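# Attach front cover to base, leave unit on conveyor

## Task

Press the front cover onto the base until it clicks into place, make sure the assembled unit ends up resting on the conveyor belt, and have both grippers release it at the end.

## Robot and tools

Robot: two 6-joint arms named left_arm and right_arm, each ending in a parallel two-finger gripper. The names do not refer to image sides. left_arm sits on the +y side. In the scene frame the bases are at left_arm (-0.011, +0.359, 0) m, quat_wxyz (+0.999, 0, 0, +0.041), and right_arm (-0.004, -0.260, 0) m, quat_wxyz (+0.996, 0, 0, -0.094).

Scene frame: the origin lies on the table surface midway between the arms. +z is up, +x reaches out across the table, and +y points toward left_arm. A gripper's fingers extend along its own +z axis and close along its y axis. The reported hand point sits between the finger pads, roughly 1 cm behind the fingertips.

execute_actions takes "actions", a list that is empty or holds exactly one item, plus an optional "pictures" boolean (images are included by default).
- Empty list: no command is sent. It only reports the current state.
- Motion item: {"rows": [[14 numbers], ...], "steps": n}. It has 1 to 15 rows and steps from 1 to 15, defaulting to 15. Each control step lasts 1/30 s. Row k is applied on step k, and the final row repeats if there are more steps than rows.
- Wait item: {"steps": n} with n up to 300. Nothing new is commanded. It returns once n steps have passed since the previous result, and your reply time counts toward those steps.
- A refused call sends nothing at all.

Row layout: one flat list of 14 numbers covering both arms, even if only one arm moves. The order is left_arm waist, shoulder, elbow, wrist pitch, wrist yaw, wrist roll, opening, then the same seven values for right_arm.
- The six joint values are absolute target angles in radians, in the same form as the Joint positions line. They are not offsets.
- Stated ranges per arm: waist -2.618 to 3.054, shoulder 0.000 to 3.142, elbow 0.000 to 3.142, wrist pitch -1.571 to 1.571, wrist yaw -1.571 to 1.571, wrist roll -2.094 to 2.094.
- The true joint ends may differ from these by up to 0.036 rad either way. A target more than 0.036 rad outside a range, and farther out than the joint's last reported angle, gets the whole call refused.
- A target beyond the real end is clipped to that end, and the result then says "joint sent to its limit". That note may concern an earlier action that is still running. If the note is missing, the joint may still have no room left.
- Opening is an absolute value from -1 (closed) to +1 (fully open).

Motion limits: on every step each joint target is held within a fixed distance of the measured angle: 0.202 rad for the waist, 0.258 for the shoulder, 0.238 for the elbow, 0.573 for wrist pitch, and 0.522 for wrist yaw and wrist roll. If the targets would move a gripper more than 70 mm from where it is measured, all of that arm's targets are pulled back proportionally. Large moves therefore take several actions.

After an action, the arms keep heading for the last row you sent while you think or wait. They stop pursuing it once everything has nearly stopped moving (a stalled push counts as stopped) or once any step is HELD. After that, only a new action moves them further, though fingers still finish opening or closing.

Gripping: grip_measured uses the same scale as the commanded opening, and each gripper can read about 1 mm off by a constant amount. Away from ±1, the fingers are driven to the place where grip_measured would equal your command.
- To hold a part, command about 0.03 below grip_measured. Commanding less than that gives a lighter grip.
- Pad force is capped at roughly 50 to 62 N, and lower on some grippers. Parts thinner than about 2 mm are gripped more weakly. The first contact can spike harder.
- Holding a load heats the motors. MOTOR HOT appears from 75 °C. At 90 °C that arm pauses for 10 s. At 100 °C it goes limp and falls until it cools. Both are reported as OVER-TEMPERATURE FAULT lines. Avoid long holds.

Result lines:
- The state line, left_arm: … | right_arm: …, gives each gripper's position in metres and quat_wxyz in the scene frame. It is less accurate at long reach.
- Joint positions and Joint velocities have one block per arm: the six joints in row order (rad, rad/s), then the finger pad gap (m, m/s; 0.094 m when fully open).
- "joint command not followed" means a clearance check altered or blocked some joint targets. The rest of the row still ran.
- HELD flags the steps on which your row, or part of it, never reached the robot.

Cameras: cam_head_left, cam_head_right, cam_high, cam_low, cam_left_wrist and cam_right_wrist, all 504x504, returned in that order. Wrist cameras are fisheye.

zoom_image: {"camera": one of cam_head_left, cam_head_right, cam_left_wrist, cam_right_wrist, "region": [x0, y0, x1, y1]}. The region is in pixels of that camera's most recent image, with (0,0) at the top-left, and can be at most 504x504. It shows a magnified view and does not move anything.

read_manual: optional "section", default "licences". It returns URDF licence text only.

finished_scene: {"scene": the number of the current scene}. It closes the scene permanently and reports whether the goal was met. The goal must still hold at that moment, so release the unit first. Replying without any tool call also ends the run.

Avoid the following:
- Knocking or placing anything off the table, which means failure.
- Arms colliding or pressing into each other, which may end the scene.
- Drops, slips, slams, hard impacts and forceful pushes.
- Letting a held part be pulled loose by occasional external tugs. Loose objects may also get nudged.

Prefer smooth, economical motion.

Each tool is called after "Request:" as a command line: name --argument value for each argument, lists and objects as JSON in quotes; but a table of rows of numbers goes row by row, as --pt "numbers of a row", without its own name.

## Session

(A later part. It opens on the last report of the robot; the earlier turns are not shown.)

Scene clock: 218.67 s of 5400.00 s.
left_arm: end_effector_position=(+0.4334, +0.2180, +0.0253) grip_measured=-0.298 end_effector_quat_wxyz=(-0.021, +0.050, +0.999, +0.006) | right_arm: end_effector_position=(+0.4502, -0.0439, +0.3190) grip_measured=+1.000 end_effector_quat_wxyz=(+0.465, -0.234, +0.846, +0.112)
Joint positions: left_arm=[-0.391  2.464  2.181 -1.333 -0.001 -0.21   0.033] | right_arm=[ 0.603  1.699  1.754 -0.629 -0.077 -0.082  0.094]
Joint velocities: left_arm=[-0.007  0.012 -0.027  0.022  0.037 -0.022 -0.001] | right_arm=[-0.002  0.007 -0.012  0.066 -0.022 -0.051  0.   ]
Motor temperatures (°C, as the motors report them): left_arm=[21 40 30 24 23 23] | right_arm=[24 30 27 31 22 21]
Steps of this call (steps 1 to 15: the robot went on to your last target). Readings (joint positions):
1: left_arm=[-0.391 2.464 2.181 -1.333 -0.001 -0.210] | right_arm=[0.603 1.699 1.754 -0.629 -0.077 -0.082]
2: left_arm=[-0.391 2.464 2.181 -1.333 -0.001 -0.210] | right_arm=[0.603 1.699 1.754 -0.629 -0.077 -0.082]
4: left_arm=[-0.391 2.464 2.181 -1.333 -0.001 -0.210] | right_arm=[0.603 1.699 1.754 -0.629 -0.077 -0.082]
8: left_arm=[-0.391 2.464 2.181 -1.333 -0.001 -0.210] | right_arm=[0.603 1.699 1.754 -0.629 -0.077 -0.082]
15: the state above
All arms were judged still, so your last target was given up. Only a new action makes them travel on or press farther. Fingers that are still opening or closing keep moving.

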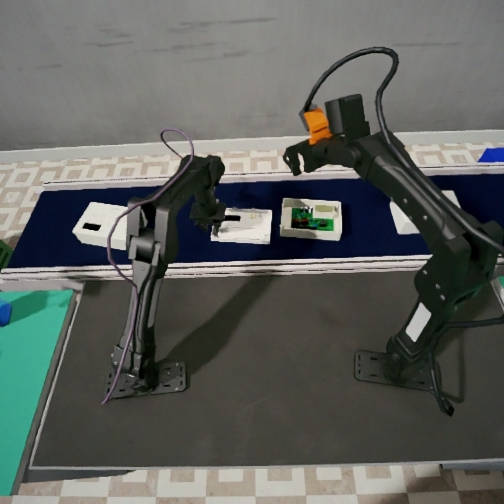

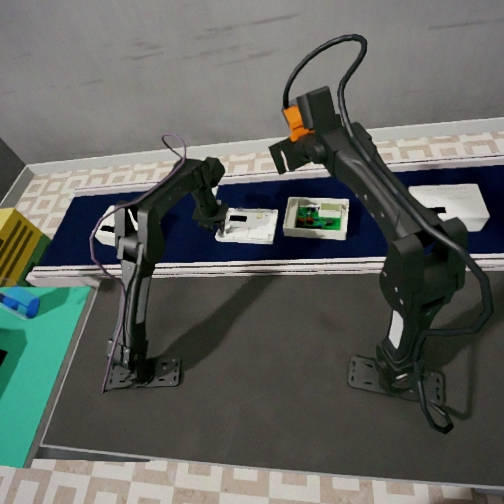

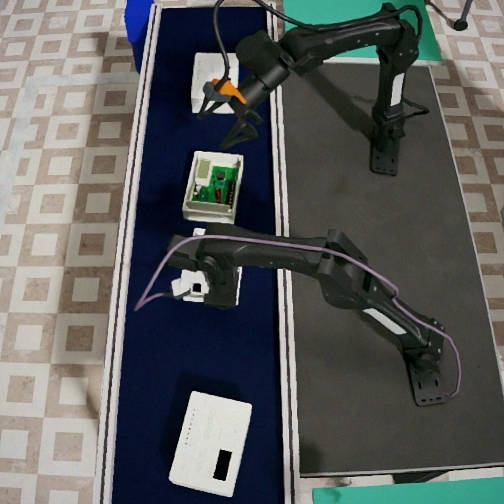

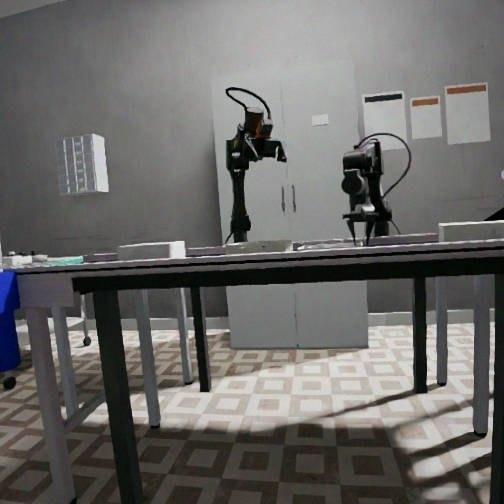

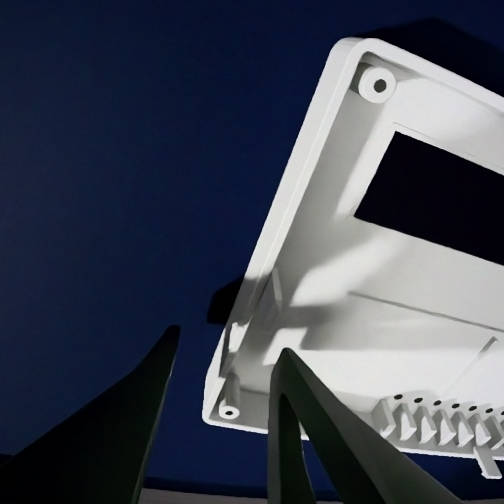

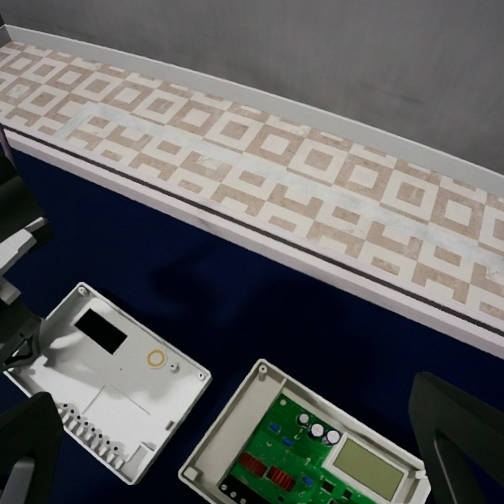

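Request:
execute_actions --actions '[{"rows": [[-0.384,2.47,2.183,-1.343,0,-0.205,-0.3, 0.603,1.699,1.754,-0.629,-0.077,-0.082,1],[-0.384,2.475,2.183,-1.343,0,-0.205,-0.3, 0.603,1.699,1.754,-0.629,-0.077,-0.082,1],[-0.384,2.48,2.183,-1.343,0,-0.205,-0.3, 0.603,1.699,1.754,-0.629,-0.077,-0.082,1]], "steps": 15}]'

Scene clock: 226.13 s of 5400.00 s.
left_arm: end_effector_position=(+0.4319, +0.2184, +0.0187) grip_measured=-0.298 end_effector_quat_wxyz=(-0.029, +0.050, +0.998, +0.008) | right_arm: end_effector_position=(+0.4502, -0.0439, +0.3190) grip_measured=+1.000 end_effector_quat_wxyz=(+0.465, -0.234, +0.846, +0.112)
Joint positions: left_arm=[-0.391  2.479  2.181 -1.333 -0.001 -0.21   0.033] | right_arm=[ 0.603  1.699  1.754 -0.629 -0.077 -0.082  0.094]
Joint velocities: left_arm=[-0.007  0.002  0.007  0.022  0.007  0.037 -0.001] | right_arm=[-0.002  0.002 -0.002 -0.051 -0.022 -0.007  0.   ]
Motor temperatures (°C, as the motors report them): left_arm=[21 40 30 24 23 23] | right_arm=[24 30 27 31 22 21]
Steps of this call (steps 1 to 90: nothing new was sent; then 3.97 s passed at rest; steps 91 to 105: all 15 steps of this action). Readings (joint positions):
91: left_arm=[-0.391 2.464 2.181 -1.333 -0.001 -0.210] | right_arm=[0.603 1.699 1.754 -0.629 -0.077 -0.082]
92: left_arm=[-0.391 2.464 2.181 -1.333 -0.001 -0.210] | right_arm=[0.603 1.699 1.754 -0.629 -0.077 -0.082]
94: left_arm=[-0.391 2.466 2.181 -1.333 -0.001 -0.210] | right_arm=[0.603 1.699 1.754 -0.629 -0.077 -0.082]
98: left_arm=[-0.391 2.475 2.181 -1.333 -0.001 -0.210] | right_arm=[0.603 1.699 1.754 -0.629 -0.077 -0.082]
105: the state above

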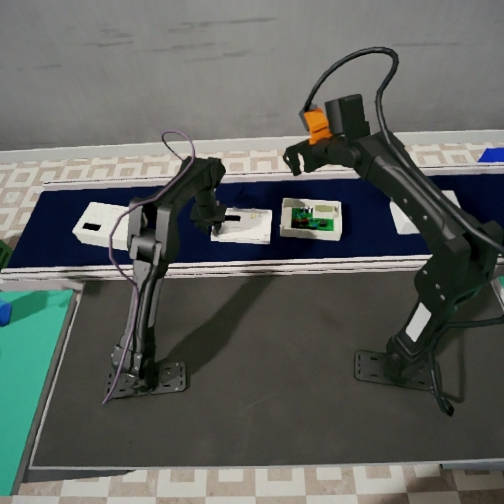

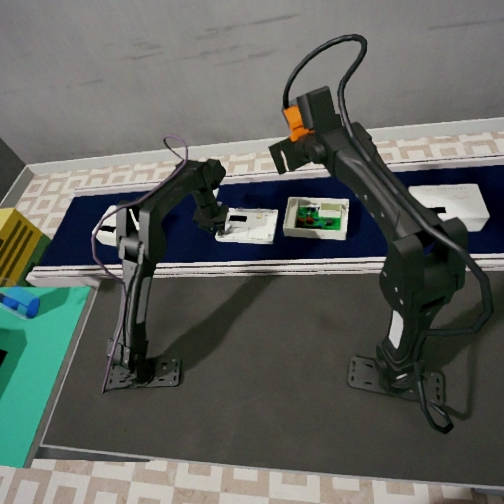

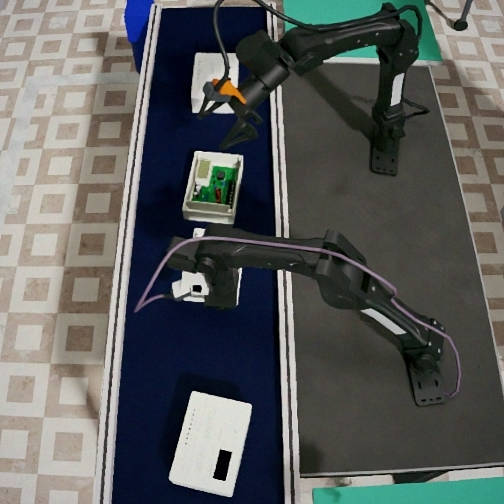

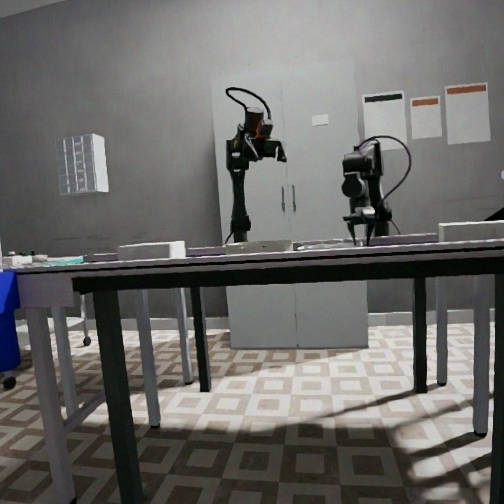

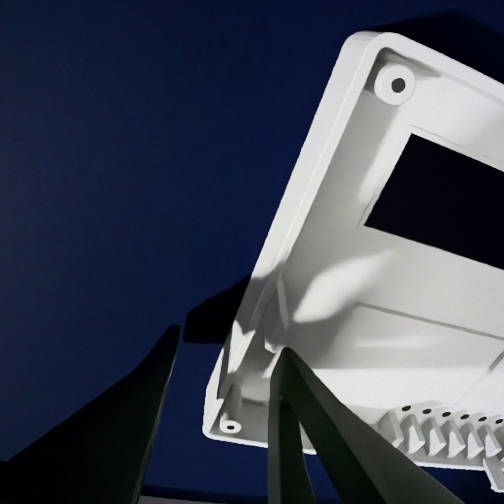

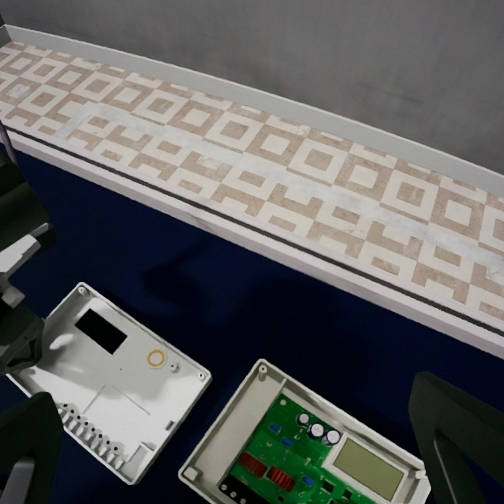

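Request:
execute_actions --actions '[{"rows": [[-0.384,2.48,2.183,-1.343,0,-0.205,-0.4, 0.603,1.699,1.754,-0.629,-0.077,-0.082,1],[-0.384,2.48,2.183,-1.343,0,-0.205,-0.5, 0.603,1.699,1.754,-0.629,-0.077,-0.082,1],[-0.384,2.48,2.183,-1.343,0,-0.205,-0.6, 0.603,1.699,1.754,-0.629,-0.077,-0.082,1],[-0.384,2.48,2.183,-1.343,0,-0.205,-0.68, 0.603,1.699,1.754,-0.629,-0.077,-0.082,1],[-0.384,2.48,2.183,-1.343,0,-0.205,-0.75, 0.603,1.699,1.754,-0.629,-0.077,-0.082,1],[-0.384,2.48,2.183,-1.343,0,-0.205,-0.8, 0.603,1.699,1.754,-0.629,-0.077,-0.082,1],[-0.384,2.48,2.183,-1.343,0,-0.205,-0.84, 0.603,1.699,1.754,-0.629,-0.077,-0.082,1],[-0.384,2.48,2.183,-1.343,0,-0.205,-0.88, 0.603,1.699,1.754,-0.629,-0.077,-0.082,1],[-0.384,2.48,2.183,-1.343,0,-0.205,-0.91, 0.603,1.699,1.754,-0.629,-0.077,-0.082,1],[-0.384,2.48,2.183,-1.343,0,-0.205,-0.94, 0.603,1.699,1.754,-0.629,-0.077,-0.082,1],[-0.384,2.48,2.183,-1.343,0,-0.205,-0.97, 0.603,1.699,1.754,-0.629,-0.077,-0.082,1],[-0.384,2.48,2.183,-1.343,0,-0.205,-1, 0.603,1.699,1.754,-0.629,-0.077,-0.082,1]], "steps": 15}]'

Scene clock: 242.00 s of 5400.00 s.
left_arm: end_effector_position=(+0.4317, +0.2184, +0.0187) grip_measured=-0.967 end_effector_quat_wxyz=(-0.029, +0.050, +0.998, +0.008) | right_arm: end_effector_position=(+0.4502, -0.0439, +0.3190) grip_measured=+1.000 end_effector_quat_wxyz=(+0.465, -0.234, +0.846, +0.112)
Joint positions: left_arm=[-0.391  2.479  2.181 -1.334 -0.    -0.209  0.002] | right_arm=[ 0.603  1.699  1.754 -0.629 -0.077 -0.082  0.094]
Joint velocities: left_arm=[-0.007 -0.017  0.012 -0.022 -0.081 -0.022 -0.001] | right_arm=[-0.012 -0.002 -0.002  0.051 -0.022  0.022  0.   ]
Motor temperatures (°C, as the motors report them): left_arm=[21 40 29 24 23 23] | right_arm=[24 30 28 31 22 21]
Steps of this call (steps 1 to 15: the robot went on to your last target; steps 16 to 90: nothing new was sent; then 12.37 s passed at rest; steps 91 to 105: all 15 steps of this action). Readings (joint positions):
91: left_arm=[-0.391 2.479 2.181 -1.333 -0.001 -0.210] | right_arm=[0.603 1.699 1.754 -0.629 -0.077 -0.082]
92: left_arm=[-0.391 2.479 2.181 -1.333 -0.001 -0.210] | right_arm=[0.603 1.699 1.754 -0.629 -0.077 -0.082]
94: left_arm=[-0.391 2.479 2.181 -1.333 -0.001 -0.210] | right_arm=[0.603 1.699 1.754 -0.629 -0.077 -0.082]
98: left_arm=[-0.391 2.479 2.181 -1.333 -0.001 -0.210] | right_arm=[0.603 1.699 1.754 -0.629 -0.077 -0.082]
105: the state above

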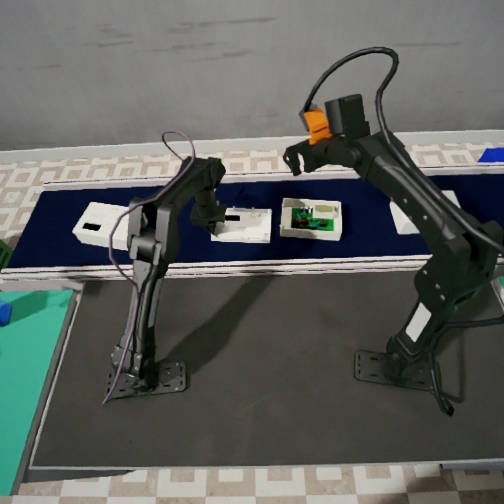

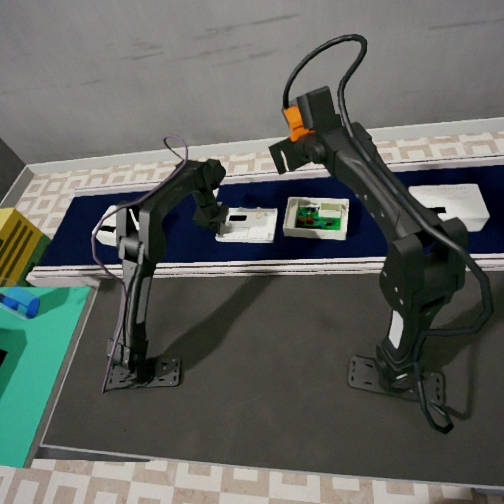

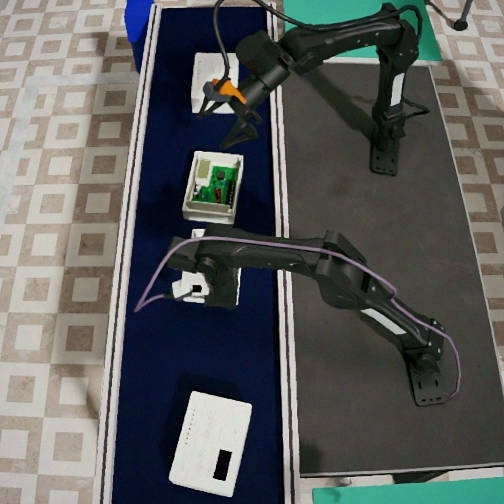

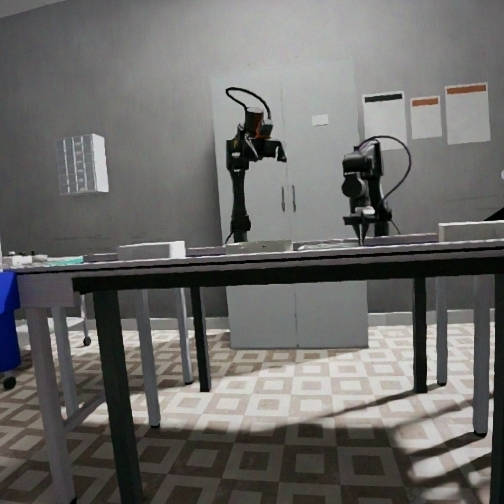

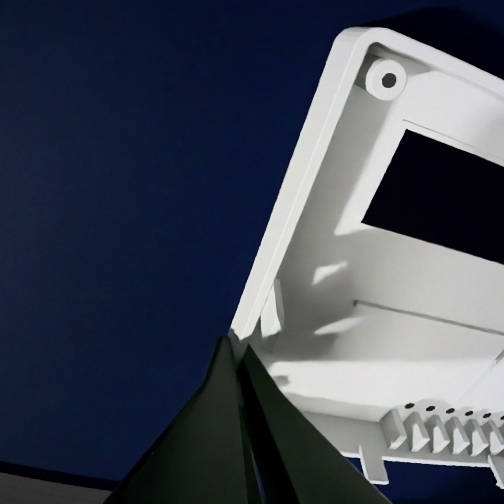

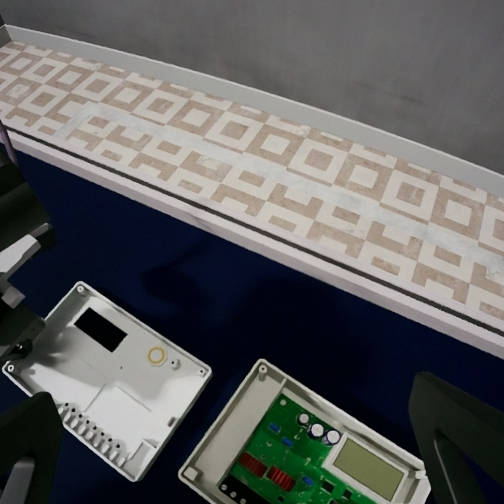

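Request:
execute_actions --actions '[{"rows": [[-0.384,2.47,2.183,-1.345,0,-0.205,-1, 0.603,1.699,1.754,-0.629,-0.077,-0.082,1],[-0.384,2.462,2.183,-1.35,0,-0.205,-1, 0.603,1.699,1.754,-0.629,-0.077,-0.082,1],[-0.384,2.454,2.183,-1.357,0,-0.205,-1, 0.603,1.699,1.754,-0.629,-0.077,-0.082,1],[-0.384,2.446,2.183,-1.364,0,-0.205,-1, 0.603,1.699,1.754,-0.629,-0.077,-0.082,1],[-0.384,2.438,2.183,-1.372,0,-0.205,-1, 0.603,1.699,1.754,-0.629,-0.077,-0.082,1],[-0.384,2.43,2.183,-1.38,0,-0.205,-1, 0.603,1.699,1.754,-0.629,-0.077,-0.082,1],[-0.384,2.422,2.183,-1.388,0,-0.205,-1, 0.603,1.699,1.754,-0.629,-0.077,-0.082,1],[-0.384,2.414,2.183,-1.396,0,-0.205,-1, 0.603,1.699,1.754,-0.629,-0.077,-0.082,1],[-0.384,2.406,2.183,-1.404,0,-0.205,-1, 0.603,1.699,1.754,-0.629,-0.077,-0.082,1],[-0.384,2.398,2.183,-1.412,0,-0.205,-1, 0.603,1.699,1.754,-0.629,-0.077,-0.082,1],[-0.384,2.39,2.183,-1.42,0,-0.205,-1, 0.603,1.699,1.754,-0.629,-0.077,-0.082,1],[-0.384,2.382,2.183,-1.428,0,-0.205,-1, 0.603,1.699,1.754,-0.629,-0.077,-0.082,1],[-0.384,2.374,2.183,-1.436,0,-0.205,-1, 0.603,1.699,1.754,-0.629,-0.077,-0.082,1],[-0.384,2.37,2.183,-1.44,0,-0.205,-1, 0.603,1.699,1.754,-0.629,-0.077,-0.082,1]], "steps": 15}]' --pictures false

Request:
execute_actions --actions '[{"steps": 15}]'

Scene clock: 274.33 s of 5400.00 s.
left_arm: end_effector_position=(+0.4196, +0.2223, +0.0520) grip_measured=-0.967 end_effector_quat_wxyz=(-0.031, +0.050, +0.998, +0.008) | right_arm: end_effector_position=(+0.4502, -0.0439, +0.3190) grip_measured=+1.000 end_effector_quat_wxyz=(+0.465, -0.234, +0.846, +0.112)
Joint positions: left_arm=[-0.391  2.405  2.181 -1.41  -0.    -0.209  0.002] | right_arm=[ 0.603  1.699  1.754 -0.629 -0.077 -0.082  0.094]
Joint velocities: left_arm=[ 0.007 -0.266  0.002 -0.183  0.007  0.037 -0.001] | right_arm=[ 0.002 -0.017  0.002  0.037 -0.007 -0.066  0.   ]
Motor temperatures (°C, as the motors report them): left_arm=[21 42 30 24 23 23] | right_arm=[24 31 28 31 22 21]
Steps of this call (steps 1 to 15: the robot went on to your last target; steps 16 to 90: nothing new was sent; then 28.83 s passed at rest; steps 91 to 105: all 15 steps of this action). Readings (joint positions):
91: left_arm=[-0.391 2.479 2.181 -1.334 -0.000 -0.209] | right_arm=[0.603 1.699 1.754 -0.629 -0.077 -0.082]
92: left_arm=[-0.391 2.479 2.181 -1.334 -0.000 -0.209] | right_arm=[0.603 1.699 1.754 -0.629 -0.077 -0.082]
94: left_arm=[-0.391 2.479 2.181 -1.336 -0.000 -0.209] | right_arm=[0.603 1.699 1.754 -0.629 -0.077 -0.082]
98: left_arm=[-0.391 2.467 2.181 -1.355 -0.000 -0.209] | right_arm=[0.603 1.699 1.754 -0.629 -0.077 -0.082]
105: the state above

Scene clock: 274.83 s of 5400.00 s.
left_arm: end_effector_position=(+0.4151, +0.2237, +0.0600) grip_measured=-0.967 end_effector_quat_wxyz=(-0.033, +0.050, +0.998, +0.009) | right_arm: end_effector_position=(+0.4502, -0.0439, +0.3190) grip_measured=+1.000 end_effector_quat_wxyz=(+0.465, -0.234, +0.846, +0.112)
Joint positions: left_arm=[-0.391  2.388  2.181 -1.433 -0.    -0.209  0.002] | right_arm=[ 0.603  1.699  1.754 -0.629 -0.077 -0.082  0.094]
Joint velocities: left_arm=[-0.002  0.002 -0.012  0.007 -0.066  0.007  0.001] | right_arm=[-0.007 -0.012 -0.012 -0.022 -0.007 -0.022  0.   ]
Motor temperatures (°C, as the motors report them): left_arm=[21 42 30 24 23 23] | right_arm=[24 31 28 31 22 21]
Steps of this call (steps 1 to 15: the robot went on to your last target). Readings (joint positions):
1: left_arm=[-0.391 2.398 2.181 -1.415 -0.000 -0.209] | right_arm=[0.603 1.699 1.754 -0.629 -0.077 -0.082]
2: left_arm=[-0.391 2.392 2.181 -1.419 -0.000 -0.209] | right_arm=[0.603 1.699 1.754 -0.629 -0.077 -0.082]
4: left_arm=[-0.391 2.388 2.181 -1.425 -0.000 -0.209] | right_arm=[0.603 1.699 1.754 -0.629 -0.077 -0.082]
8: left_arm=[-0.391 2.388 2.181 -1.431 -0.000 -0.209] | right_arm=[0.603 1.699 1.754 -0.629 -0.077 -0.082]
15: the state above

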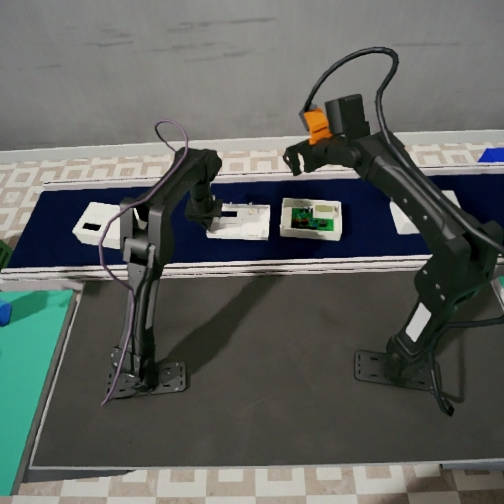

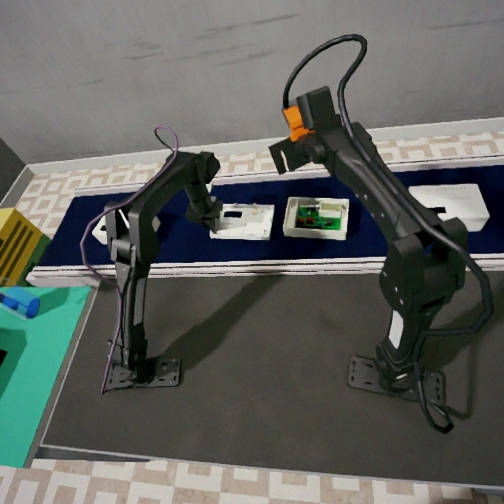

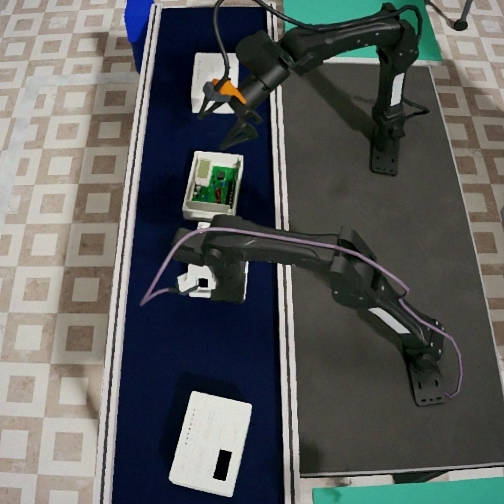

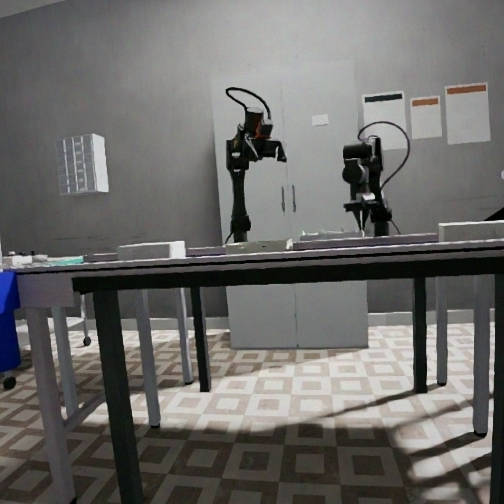

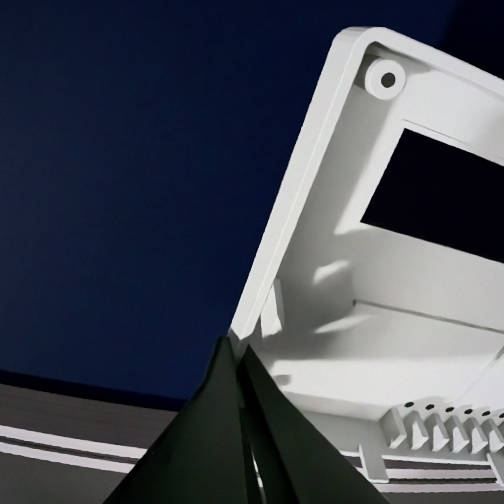

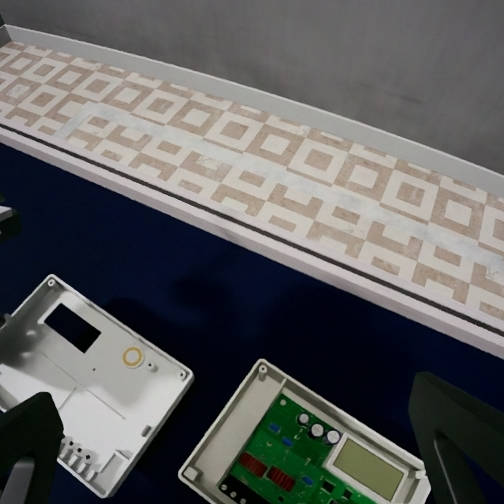

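Request:
execute_actions --actions '[{"rows": [[-0.394,2.35,2.17,-1.445,0,-0.24,-1, 0.62,1.69,1.69,-0.53,-0.01,0.03,0.9],[-0.404,2.33,2.155,-1.449,0,-0.28,-1, 0.64,1.685,1.62,-0.43,0.05,0.14,0.8],[-0.414,2.31,2.14,-1.452,0,-0.32,-1, 0.66,1.68,1.55,-0.33,0.12,0.25,0.7],[-0.424,2.29,2.125,-1.456,0,-0.36,-1, 0.68,1.67,1.48,-0.23,0.18,0.36,0.6],[-0.434,2.27,2.11,-1.46,0,-0.40,-1, 0.70,1.665,1.41,-0.12,0.25,0.47,0.5],[-0.444,2.25,2.095,-1.463,0,-0.44,-1, 0.72,1.66,1.34,-0.02,0.31,0.58,0.4],[-0.454,2.23,2.08,-1.466,0,-0.48,-1, 0.74,1.65,1.27,0.08,0.38,0.69,0.3],[-0.464,2.21,2.065,-1.47,0,-0.52,-1, 0.76,1.645,1.20,0.18,0.44,0.80,0.2],[-0.474,2.19,2.05,-1.473,0,-0.56,-1, 0.78,1.64,1.13,0.29,0.51,0.91,0.1],[-0.484,2.17,2.035,-1.476,0,-0.60,-1, 0.80,1.63,1.06,0.39,0.57,1.02,0.0],[-0.494,2.15,2.02,-1.479,0,-0.64,-1, 0.82,1.625,0.99,0.49,0.64,1.13,-0.1],[-0.504,2.13,2.0,-1.482,0,-0.68,-1, 0.84,1.62,0.92,0.59,0.70,1.24,-0.15],[-0.514,2.115,1.985,-1.484,0,-0.71,-1, 0.86,1.61,0.85,0.70,0.77,1.35,-0.15],[-0.524,2.10,1.97,-1.486,0,-0.735,-1, 0.88,1.605,0.78,0.80,0.83,1.46,-0.15],[-0.534,2.085,1.955,-1.488,0,-0.752,-1, 0.90,1.60,0.70,0.90,0.90,1.571,-0.15]], "steps": 15}]' --pictures false

Request:
execute_actions --actions '[{"steps": 25}]'

Scene clock: 322.43 s of 5400.00 s.
left_arm: end_effector_position=(+0.3556, +0.1922, +0.1210) grip_measured=-0.967 end_effector_quat_wxyz=(-0.013, -0.094, +0.995, +0.009) | right_arm: end_effector_position=(+0.4134, -0.0545, +0.1628) grip_measured=-0.147 end_effector_quat_wxyz=(+0.534, +0.330, +0.734, +0.261)
Joint positions: left_arm=[-0.513  2.13   1.997 -1.469 -0.004 -0.619  0.002] | right_arm=[0.865 1.661 0.827 0.466 0.612 1.095 0.04 ]
Joint velocities: left_arm=[-0.295 -0.545 -0.432 -0.168 -0.007 -0.842  0.   ] | right_arm=[ 0.569 -0.168 -2.088  2.938  1.736  2.879 -0.001]
Motor temperatures (°C, as the motors report them): left_arm=[21 46 30 23 23 23] | right_arm=[24 31 28 32 22 21]
Steps of this call (steps 1 to 15: the robot went on to your last target; steps 16 to 90: nothing new was sent; then 44.10 s passed at rest; steps 91 to 105: all 15 steps of this action). Readings (joint positions):
91: left_arm=[-0.391 2.388 2.181 -1.434 -0.000 -0.212] | right_arm=[0.604 1.699 1.745 -0.615 -0.069 -0.067]
92: left_arm=[-0.391 2.384 2.177 -1.434 -0.000 -0.223] | right_arm=[0.609 1.693 1.718 -0.575 -0.049 -0.032]
94: left_arm=[-0.394 2.365 2.153 -1.435 -0.001 -0.261] | right_arm=[0.631 1.676 1.618 -0.457 0.018 0.079]
98: left_arm=[-0.423 2.289 2.093 -1.448 -0.004 -0.377] | right_arm=[0.714 1.667 1.337 -0.154 0.208 0.407]
105: the state above

Scene clock: 323.27 s of 5400.00 s.
left_arm: end_effector_position=(+0.3408, +0.1889, +0.1252) grip_measured=-0.967 end_effector_quat_wxyz=(-0.021, -0.146, +0.989, +0.015) | right_arm: end_effector_position=(+0.3956, -0.0962, +0.2150) grip_measured=-0.147 end_effector_quat_wxyz=(+0.542, +0.542, +0.467, +0.441)
Joint positions: left_arm=[-0.535  2.099  1.964 -1.488 -0.001 -0.747  0.002] | right_arm=[0.9   1.62  0.69  0.894 0.889 1.57  0.04 ]
Joint velocities: left_arm=[ 0.002  0.002 -0.007 -0.022  0.022  0.051  0.001] | right_arm=[ 0.002 -0.012  0.007 -0.007  0.037  0.051  0.001]
Motor temperatures (°C, as the motors report them): left_arm=[21 46 30 23 23 23] | right_arm=[24 31 28 32 22 21]
Steps of this call (steps 1 to 25: the robot went on to your last target). Readings (joint positions):
1: left_arm=[-0.522 2.115 1.985 -1.474 -0.003 -0.645] | right_arm=[0.882 1.654 0.766 0.545 0.667 1.188]
2: left_arm=[-0.529 2.105 1.979 -1.480 -0.003 -0.665] | right_arm=[0.894 1.651 0.723 0.601 0.712 1.265]
4: left_arm=[-0.535 2.099 1.974 -1.487 -0.002 -0.694] | right_arm=[0.900 1.650 0.690 0.682 0.775 1.377]
8: left_arm=[-0.535 2.099 1.965 -1.488 -0.001 -0.726] | right_arm=[0.900 1.631 0.690 0.808 0.843 1.492]
25: the state above

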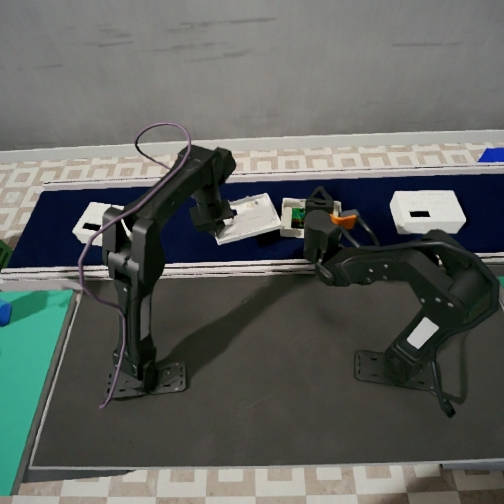

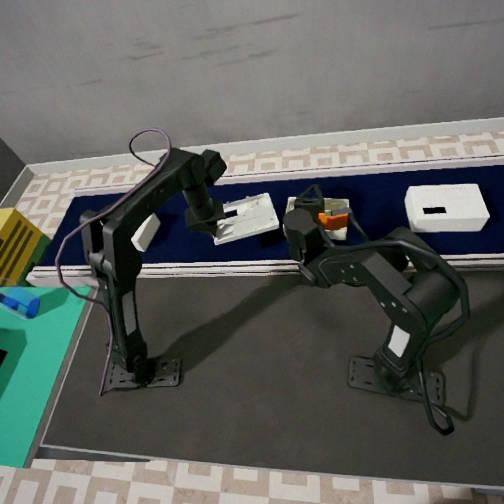

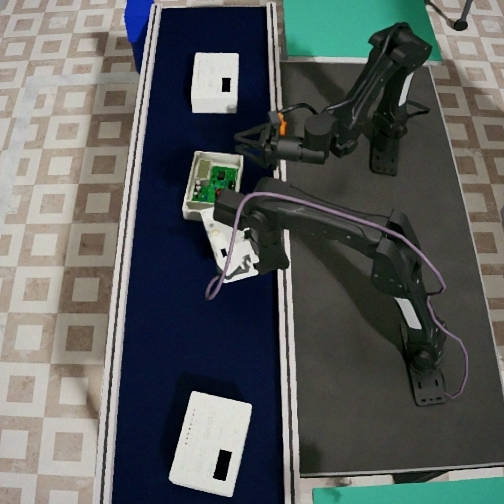

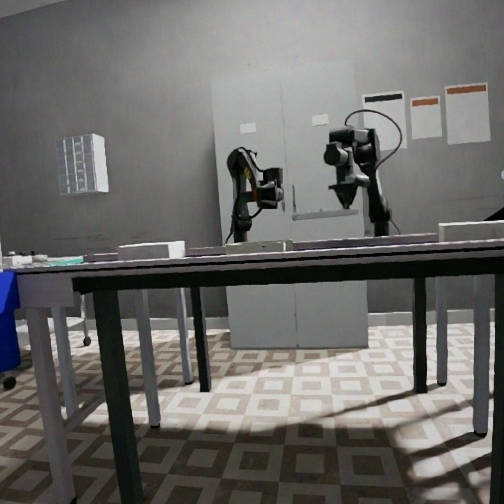

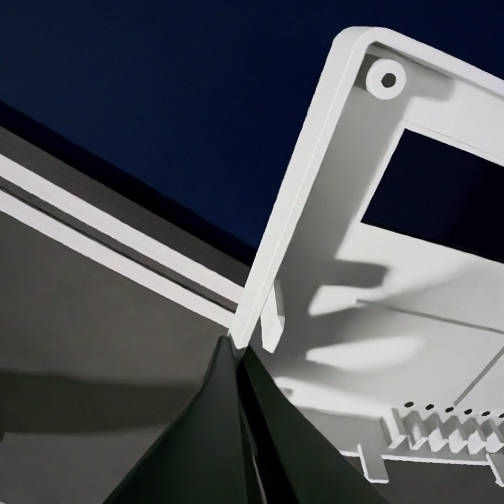

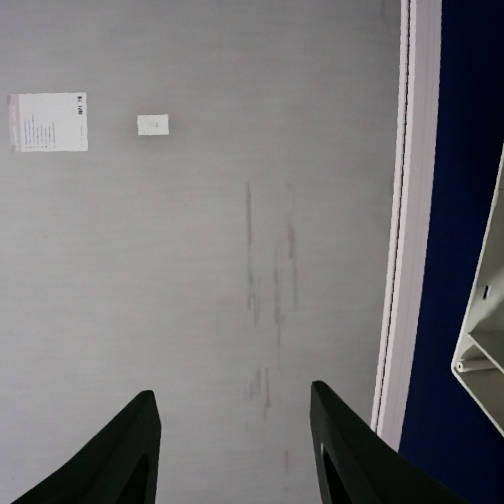

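Request:
execute_actions --actions '[{"rows": [[-0.534,2.085,1.955,-1.488,0,-0.752,-1, 0.93,1.60,0.70,0.90,0.90,1.571,-0.15],[-0.534,2.085,1.955,-1.488,0,-0.752,-1, 0.97,1.60,0.70,0.90,0.90,1.571,-0.15],[-0.534,2.085,1.955,-1.488,0,-0.752,-1, 1.01,1.60,0.70,0.90,0.90,1.571,-0.15],[-0.534,2.085,1.955,-1.488,0,-0.752,-1, 1.05,1.60,0.70,0.90,0.90,1.571,-0.15],[-0.534,2.085,1.955,-1.488,0,-0.752,-1, 1.09,1.60,0.70,0.90,0.90,1.571,-0.15],[-0.534,2.085,1.955,-1.488,0,-0.752,-1, 1.13,1.60,0.70,0.90,0.90,1.571,-0.15],[-0.534,2.085,1.955,-1.488,0,-0.752,-1, 1.17,1.60,0.70,0.90,0.90,1.571,-0.15],[-0.534,2.085,1.955,-1.488,0,-0.752,-1, 1.21,1.60,0.70,0.90,0.91,1.571,-0.15],[-0.534,2.085,1.955,-1.488,0,-0.752,-1, 1.25,1.60,0.70,0.90,0.91,1.571,-0.15],[-0.534,2.085,1.955,-1.488,0,-0.752,-1, 1.29,1.60,0.70,0.90,0.92,1.571,-0.15],[-0.534,2.085,1.955,-1.488,0,-0.752,-1, 1.33,1.60,0.70,0.90,0.92,1.571,-0.15],[-0.534,2.085,1.955,-1.488,0,-0.752,-1, 1.36,1.60,0.70,0.90,0.92,1.571,-0.15],[-0.534,2.085,1.955,-1.488,0,-0.752,-1, 1.385,1.60,0.70,0.90,0.92,1.571,-0.15],[-0.534,2.085,1.955,-1.488,0,-0.752,-1, 1.40,1.60,0.70,0.90,0.92,1.571,-0.15]], "steps": 15}]' --pictures false

Request:
execute_actions --actions '[{"rows": [[-0.534,2.085,1.955,-1.488,0,-0.752,-1, 1.40,1.64,0.70,0.95,0.92,1.571,-0.15],[-0.534,2.085,1.955,-1.488,0,-0.752,-1, 1.40,1.67,0.70,0.99,0.92,1.571,-0.15],[-0.534,2.085,1.955,-1.488,0,-0.752,-1, 1.40,1.70,0.70,1.03,0.92,1.571,-0.15],[-0.534,2.085,1.955,-1.488,0,-0.752,-1, 1.40,1.735,0.70,1.07,0.92,1.571,-0.15],[-0.534,2.085,1.955,-1.488,0,-0.752,-1, 1.40,1.77,0.69,1.11,0.92,1.571,-0.15],[-0.534,2.085,1.955,-1.488,0,-0.752,-1, 1.40,1.805,0.69,1.15,0.92,1.571,-0.15],[-0.534,2.085,1.955,-1.488,0,-0.752,-1, 1.40,1.84,0.69,1.19,0.92,1.571,-0.15],[-0.534,2.085,1.955,-1.488,0,-0.752,-1, 1.40,1.875,0.68,1.23,0.92,1.571,-0.15],[-0.534,2.085,1.955,-1.488,0,-0.752,-1, 1.40,1.91,0.68,1.27,0.92,1.571,-0.15],[-0.534,2.085,1.955,-1.488,0,-0.752,-1, 1.40,1.945,0.68,1.31,0.92,1.571,-0.15],[-0.534,2.085,1.955,-1.488,0,-0.752,-1, 1.40,1.98,0.67,1.35,0.92,1.571,-0.15],[-0.534,2.085,1.955,-1.488,0,-0.752,-1, 1.40,2.01,0.67,1.38,0.92,1.571,-0.15],[-0.534,2.085,1.955,-1.488,0,-0.752,-1, 1.40,2.04,0.67,1.40,0.92,1.571,-0.15],[-0.534,2.085,1.955,-1.488,0,-0.752,-1, 1.40,2.06,0.67,1.41,0.92,1.571,-0.15],[-0.534,2.085,1.955,-1.488,0,-0.752,-1, 1.40,2.07,0.67,1.415,0.92,1.571,-0.15]], "steps": 15}]' --pictures false

Request:
execute_actions --actions '[{"steps": 20}]'

Scene clock: 353.57 s of 5400.00 s.
left_arm: end_effector_position=(+0.3408, +0.1889, +0.1252) grip_measured=-0.967 end_effector_quat_wxyz=(-0.021, -0.146, +0.989, +0.015) | right_arm: end_effector_position=(+0.2729, +0.0697, +0.2153) grip_measured=-0.147 end_effector_quat_wxyz=(+0.424, +0.418, +0.580, +0.556)
Joint positions: left_arm=[-0.535  2.099  1.964 -1.488 -0.001 -0.747  0.002] | right_arm=[1.388 1.62  0.69  0.895 0.903 1.572 0.04 ]
Joint velocities: left_arm=[ 0.007 -0.012 -0.002 -0.051 -0.022 -0.022 -0.   ] | right_arm=[ 0.54   0.007 -0.007 -0.037  0.022  0.066 -0.001]
Motor temperatures (°C, as the motors report them): left_arm=[21 43 29 23 23 23] | right_arm=[24 31 28 32 22 21]
Steps of this call (steps 1 to 30: the robot went on to your last target; steps 31 to 90: nothing new was sent; then 26.80 s passed at rest; steps 91 to 105: all 15 steps of this action). Readings (joint positions):
91: left_arm=[-0.535 2.099 1.964 -1.488 -0.001 -0.747] | right_arm=[0.902 1.620 0.690 0.895 0.892 1.572]
92: left_arm=[-0.535 2.099 1.964 -1.488 -0.001 -0.747] | right_arm=[0.911 1.620 0.690 0.895 0.895 1.572]
94: left_arm=[-0.535 2.099 1.964 -1.488 -0.001 -0.747] | right_arm=[0.960 1.620 0.690 0.895 0.900 1.572]
98: left_arm=[-0.535 2.099 1.964 -1.488 -0.001 -0.747] | right_arm=[1.133 1.620 0.690 0.895 0.901 1.572]
105: the state above

Scene clock: 354.07 s of 5400.00 s.
left_arm: end_effector_position=(+0.3408, +0.1889, +0.1252) grip_measured=-0.967 end_effector_quat_wxyz=(-0.021, -0.146, +0.989, +0.015) | right_arm: end_effector_position=(+0.2756, +0.0956, +0.1205) grip_measured=-0.147 end_effector_quat_wxyz=(+0.422, +0.414, +0.585, +0.556)
Joint positions: left_arm=[-0.535  2.099  1.964 -1.488 -0.001 -0.747  0.002] | right_arm=[1.406 2.038 0.689 1.305 0.911 1.572 0.04 ]
Joint velocities: left_arm=[-0.012 -0.017  0.002 -0.022 -0.037  0.051  0.   ] | right_arm=[-0.017  0.662 -0.061  0.579 -0.022 -0.037  0.001]
Motor temperatures (°C, as the motors report them): left_arm=[21 43 29 23 23 23] | right_arm=[24 31 28 32 22 21]
Steps of this call (steps 1 to 15: all 15 steps of this action). Readings (joint positions):
1: left_arm=[-0.535 2.099 1.964 -1.488 -0.001 -0.747] | right_arm=[1.402 1.621 0.690 0.901 0.903 1.572]
2: left_arm=[-0.535 2.099 1.964 -1.488 -0.001 -0.747] | right_arm=[1.407 1.627 0.690 0.917 0.904 1.572]
4: left_arm=[-0.535 2.099 1.964 -1.488 -0.001 -0.747] | right_arm=[1.407 1.657 0.690 0.972 0.907 1.572]
8: left_arm=[-0.535 2.099 1.964 -1.488 -0.001 -0.747] | right_arm=[1.406 1.791 0.690 1.100 0.910 1.572]
15: the state above

Scene clock: 354.73 s of 5400.00 s.
left_arm: end_effector_position=(+0.3408, +0.1889, +0.1252) grip_measured=-0.967 end_effector_quat_wxyz=(-0.021, -0.146, +0.989, +0.015) | right_arm: end_effector_position=(+0.2749, +0.0936, +0.1217) grip_measured=-0.147 end_effector_quat_wxyz=(+0.416, +0.419, +0.566, +0.575)
Joint positions: left_arm=[-0.535  2.099  1.964 -1.488 -0.001 -0.747  0.002] | right_arm=[1.406 2.073 0.678 1.409 0.911 1.572 0.04 ]
Joint velocities: left_arm=[-0.007  0.002 -0.002 -0.066 -0.037 -0.022  0.   ] | right_arm=[ 0.007  0.007  0.002 -0.007 -0.037 -0.007  0.   ]
Motor temperatures (°C, as the motors report them): left_arm=[21 43 29 23 23 23] | right_arm=[24 31 28 32 22 21]
Steps of this call (steps 1 to 20: the robot went on to your last target). Readings (joint positions):
1: left_arm=[-0.535 2.099 1.964 -1.488 -0.001 -0.747] | right_arm=[1.406 2.057 0.687 1.321 0.911 1.572]
2: left_arm=[-0.535 2.099 1.964 -1.488 -0.001 -0.747] | right_arm=[1.406 2.068 0.683 1.333 0.911 1.572]
4: left_arm=[-0.535 2.099 1.964 -1.488 -0.001 -0.747] | right_arm=[1.406 2.073 0.678 1.350 0.911 1.572]
8: left_arm=[-0.535 2.099 1.964 -1.488 -0.001 -0.747] | right_arm=[1.406 2.073 0.678 1.388 0.911 1.572]
20: the state above

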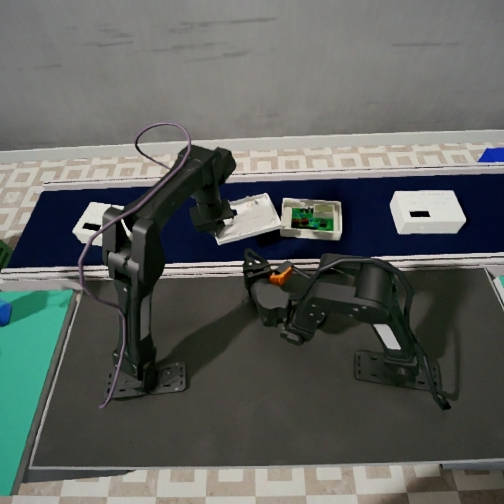

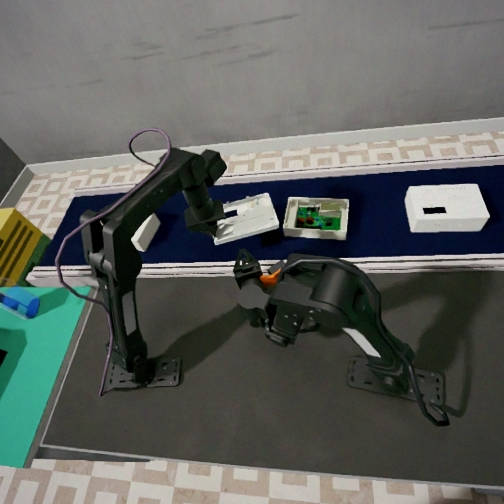

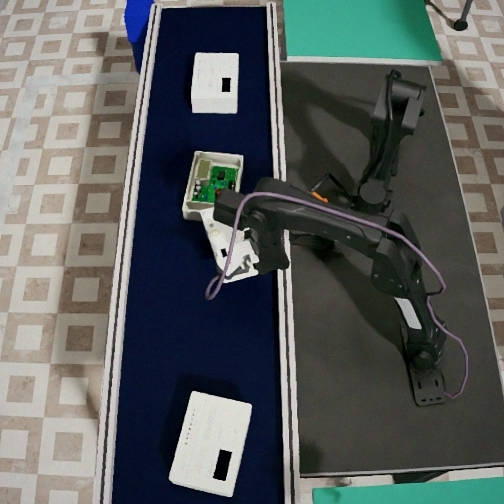

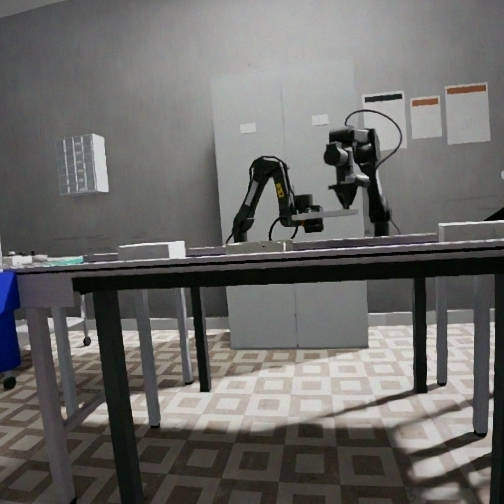

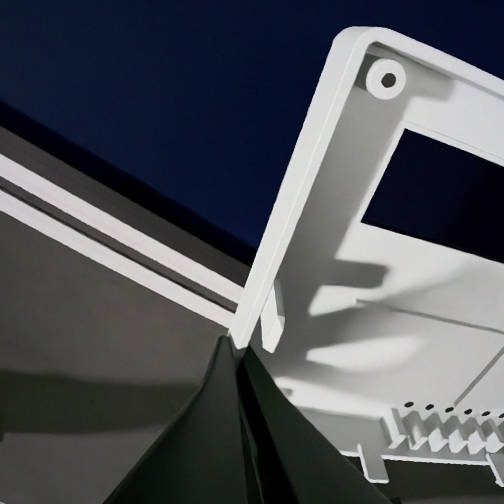

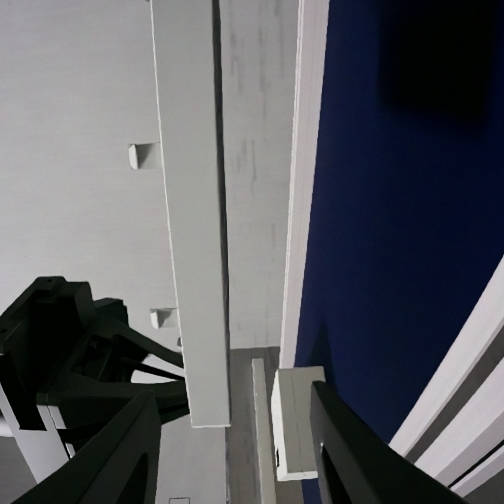

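Request:
execute_actions --actions '[{"rows": [[-0.534,2.085,1.955,-1.488,0,-0.752,-1, 1.40,2.06,0.69,1.40,0.905,1.571,-0.15],[-0.534,2.085,1.955,-1.488,0,-0.752,-1, 1.395,2.05,0.70,1.39,0.90,1.571,-0.15],[-0.534,2.085,1.955,-1.488,0,-0.752,-1, 1.39,2.04,0.71,1.38,0.89,1.571,-0.15],[-0.534,2.085,1.955,-1.488,0,-0.752,-1, 1.38,2.035,0.72,1.37,0.88,1.571,-0.15],[-0.534,2.085,1.955,-1.488,0,-0.752,-1, 1.37,2.03,0.73,1.36,0.87,1.571,-0.15],[-0.534,2.085,1.955,-1.488,0,-0.752,-1, 1.36,2.03,0.74,1.35,0.86,1.571,-0.15],[-0.534,2.085,1.955,-1.488,0,-0.752,-1, 1.35,2.03,0.74,1.34,0.85,1.571,-0.15],[-0.534,2.085,1.955,-1.488,0,-0.752,-1, 1.34,2.03,0.74,1.33,0.84,1.571,-0.15],[-0.534,2.085,1.955,-1.488,0,-0.752,-1, 1.33,2.03,0.74,1.32,0.83,1.571,-0.15],[-0.534,2.085,1.955,-1.488,0,-0.752,-1, 1.32,2.03,0.74,1.318,0.822,1.571,-0.15],[-0.534,2.085,1.955,-1.488,0,-0.752,-1, 1.314,2.03,0.74,1.318,0.82,1.571,-0.15]], "steps": 15}]' --pictures false

Request:
execute_actions --actions '[{"steps": 15}]'

Scene clock: 377.97 s of 5400.00 s.
left_arm: end_effector_position=(+0.3408, +0.1889, +0.1252) grip_measured=-0.967 end_effector_quat_wxyz=(-0.021, -0.146, +0.989, +0.015) | right_arm: end_effector_position=(+0.3071, +0.0871, +0.1318) grip_measured=-0.147 end_effector_quat_wxyz=(+0.423, +0.426, +0.560, +0.572)
Joint positions: left_arm=[-0.535  2.099  1.964 -1.488 -0.001 -0.747  0.002] | right_arm=[1.314 2.052 0.721 1.347 0.842 1.572 0.04 ]
Joint velocities: left_arm=[ 0.007  0.007  0.007  0.022 -0.154 -0.051 -0.   ] | right_arm=[-0.007 -0.002  0.002 -0.11  -0.11   0.007  0.   ]
Motor temperatures (°C, as the motors report them): left_arm=[21 43 29 23 23 23] | right_arm=[24 32 27 32 22 21]
Steps of this call (steps 1 to 15: the robot went on to your last target; steps 16 to 90: nothing new was sent; then 19.73 s passed at rest; steps 91 to 105: all 15 steps of this action). Readings (joint positions):
91: left_arm=[-0.535 2.099 1.964 -1.488 -0.001 -0.747] | right_arm=[1.406 2.073 0.678 1.410 0.911 1.572]
92: left_arm=[-0.535 2.099 1.964 -1.488 -0.001 -0.747] | right_arm=[1.406 2.073 0.678 1.410 0.911 1.572]
94: left_arm=[-0.535 2.099 1.964 -1.488 -0.001 -0.747] | right_arm=[1.402 2.073 0.681 1.404 0.906 1.572]
98: left_arm=[-0.535 2.099 1.964 -1.488 -0.001 -0.747] | right_arm=[1.369 2.061 0.712 1.377 0.879 1.572]
105: the state above

Scene clock: 378.47 s of 5400.00 s.
left_arm: end_effector_position=(+0.3408, +0.1889, +0.1252) grip_measured=-0.967 end_effector_quat_wxyz=(-0.021, -0.146, +0.989, +0.015) | right_arm: end_effector_position=(+0.3064, +0.0894, +0.1298) grip_measured=-0.147 end_effector_quat_wxyz=(+0.420, +0.421, +0.567, +0.571)
Joint positions: left_arm=[-0.535  2.099  1.964 -1.488 -0.001 -0.747  0.002] | right_arm=[1.314 2.052 0.721 1.336 0.829 1.572 0.04 ]
Joint velocities: left_arm=[ 0.002 -0.007 -0.007 -0.022  0.051  0.066 -0.   ] | right_arm=[ 0.002  0.012 -0.002 -0.037  0.037 -0.051  0.   ]
Motor temperatures (°C, as the motors report them): left_arm=[21 43 29 23 23 23] | right_arm=[24 32 27 32 22 21]
Steps of this call (steps 1 to 15: the robot went on to your last target). Readings (joint positions):
1: left_arm=[-0.535 2.099 1.964 -1.488 -0.001 -0.747] | right_arm=[1.314 2.052 0.721 1.345 0.840 1.572]
2: left_arm=[-0.535 2.099 1.964 -1.488 -0.001 -0.747] | right_arm=[1.314 2.052 0.721 1.343 0.837 1.572]
4: left_arm=[-0.535 2.099 1.964 -1.488 -0.001 -0.747] | right_arm=[1.314 2.052 0.721 1.340 0.834 1.572]
8: left_arm=[-0.535 2.099 1.964 -1.488 -0.001 -0.747] | right_arm=[1.314 2.052 0.721 1.338 0.831 1.572]
15: the state above

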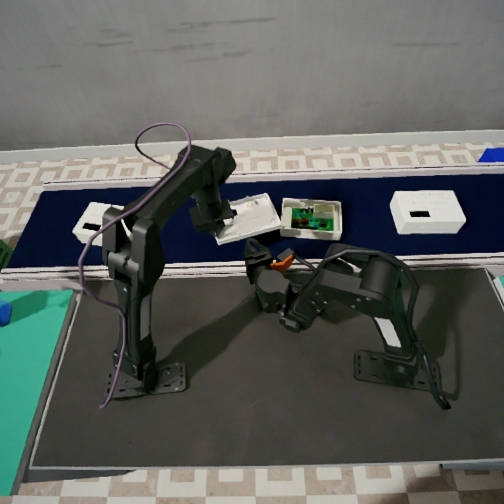

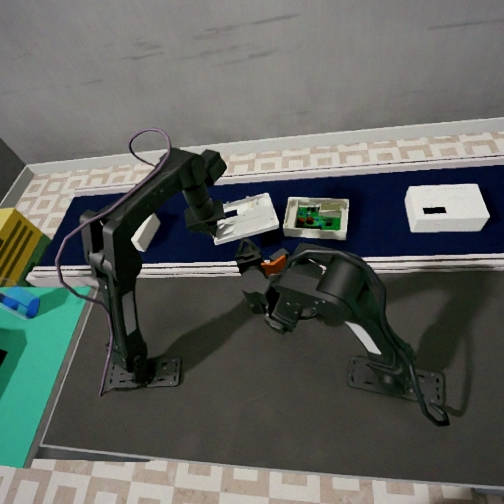

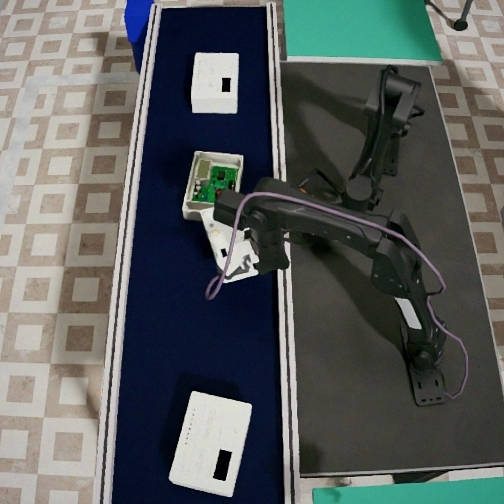

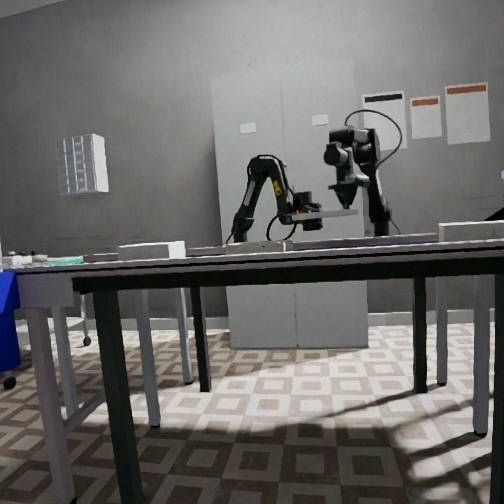

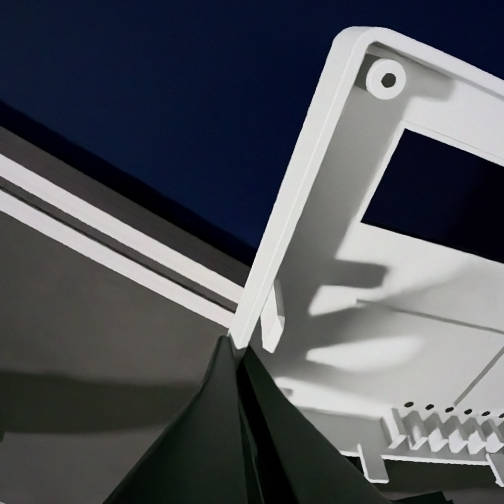

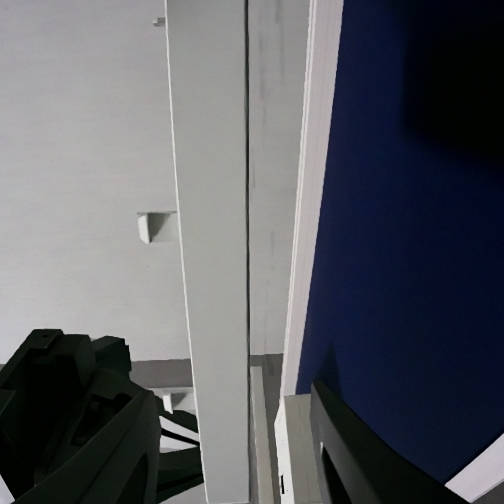

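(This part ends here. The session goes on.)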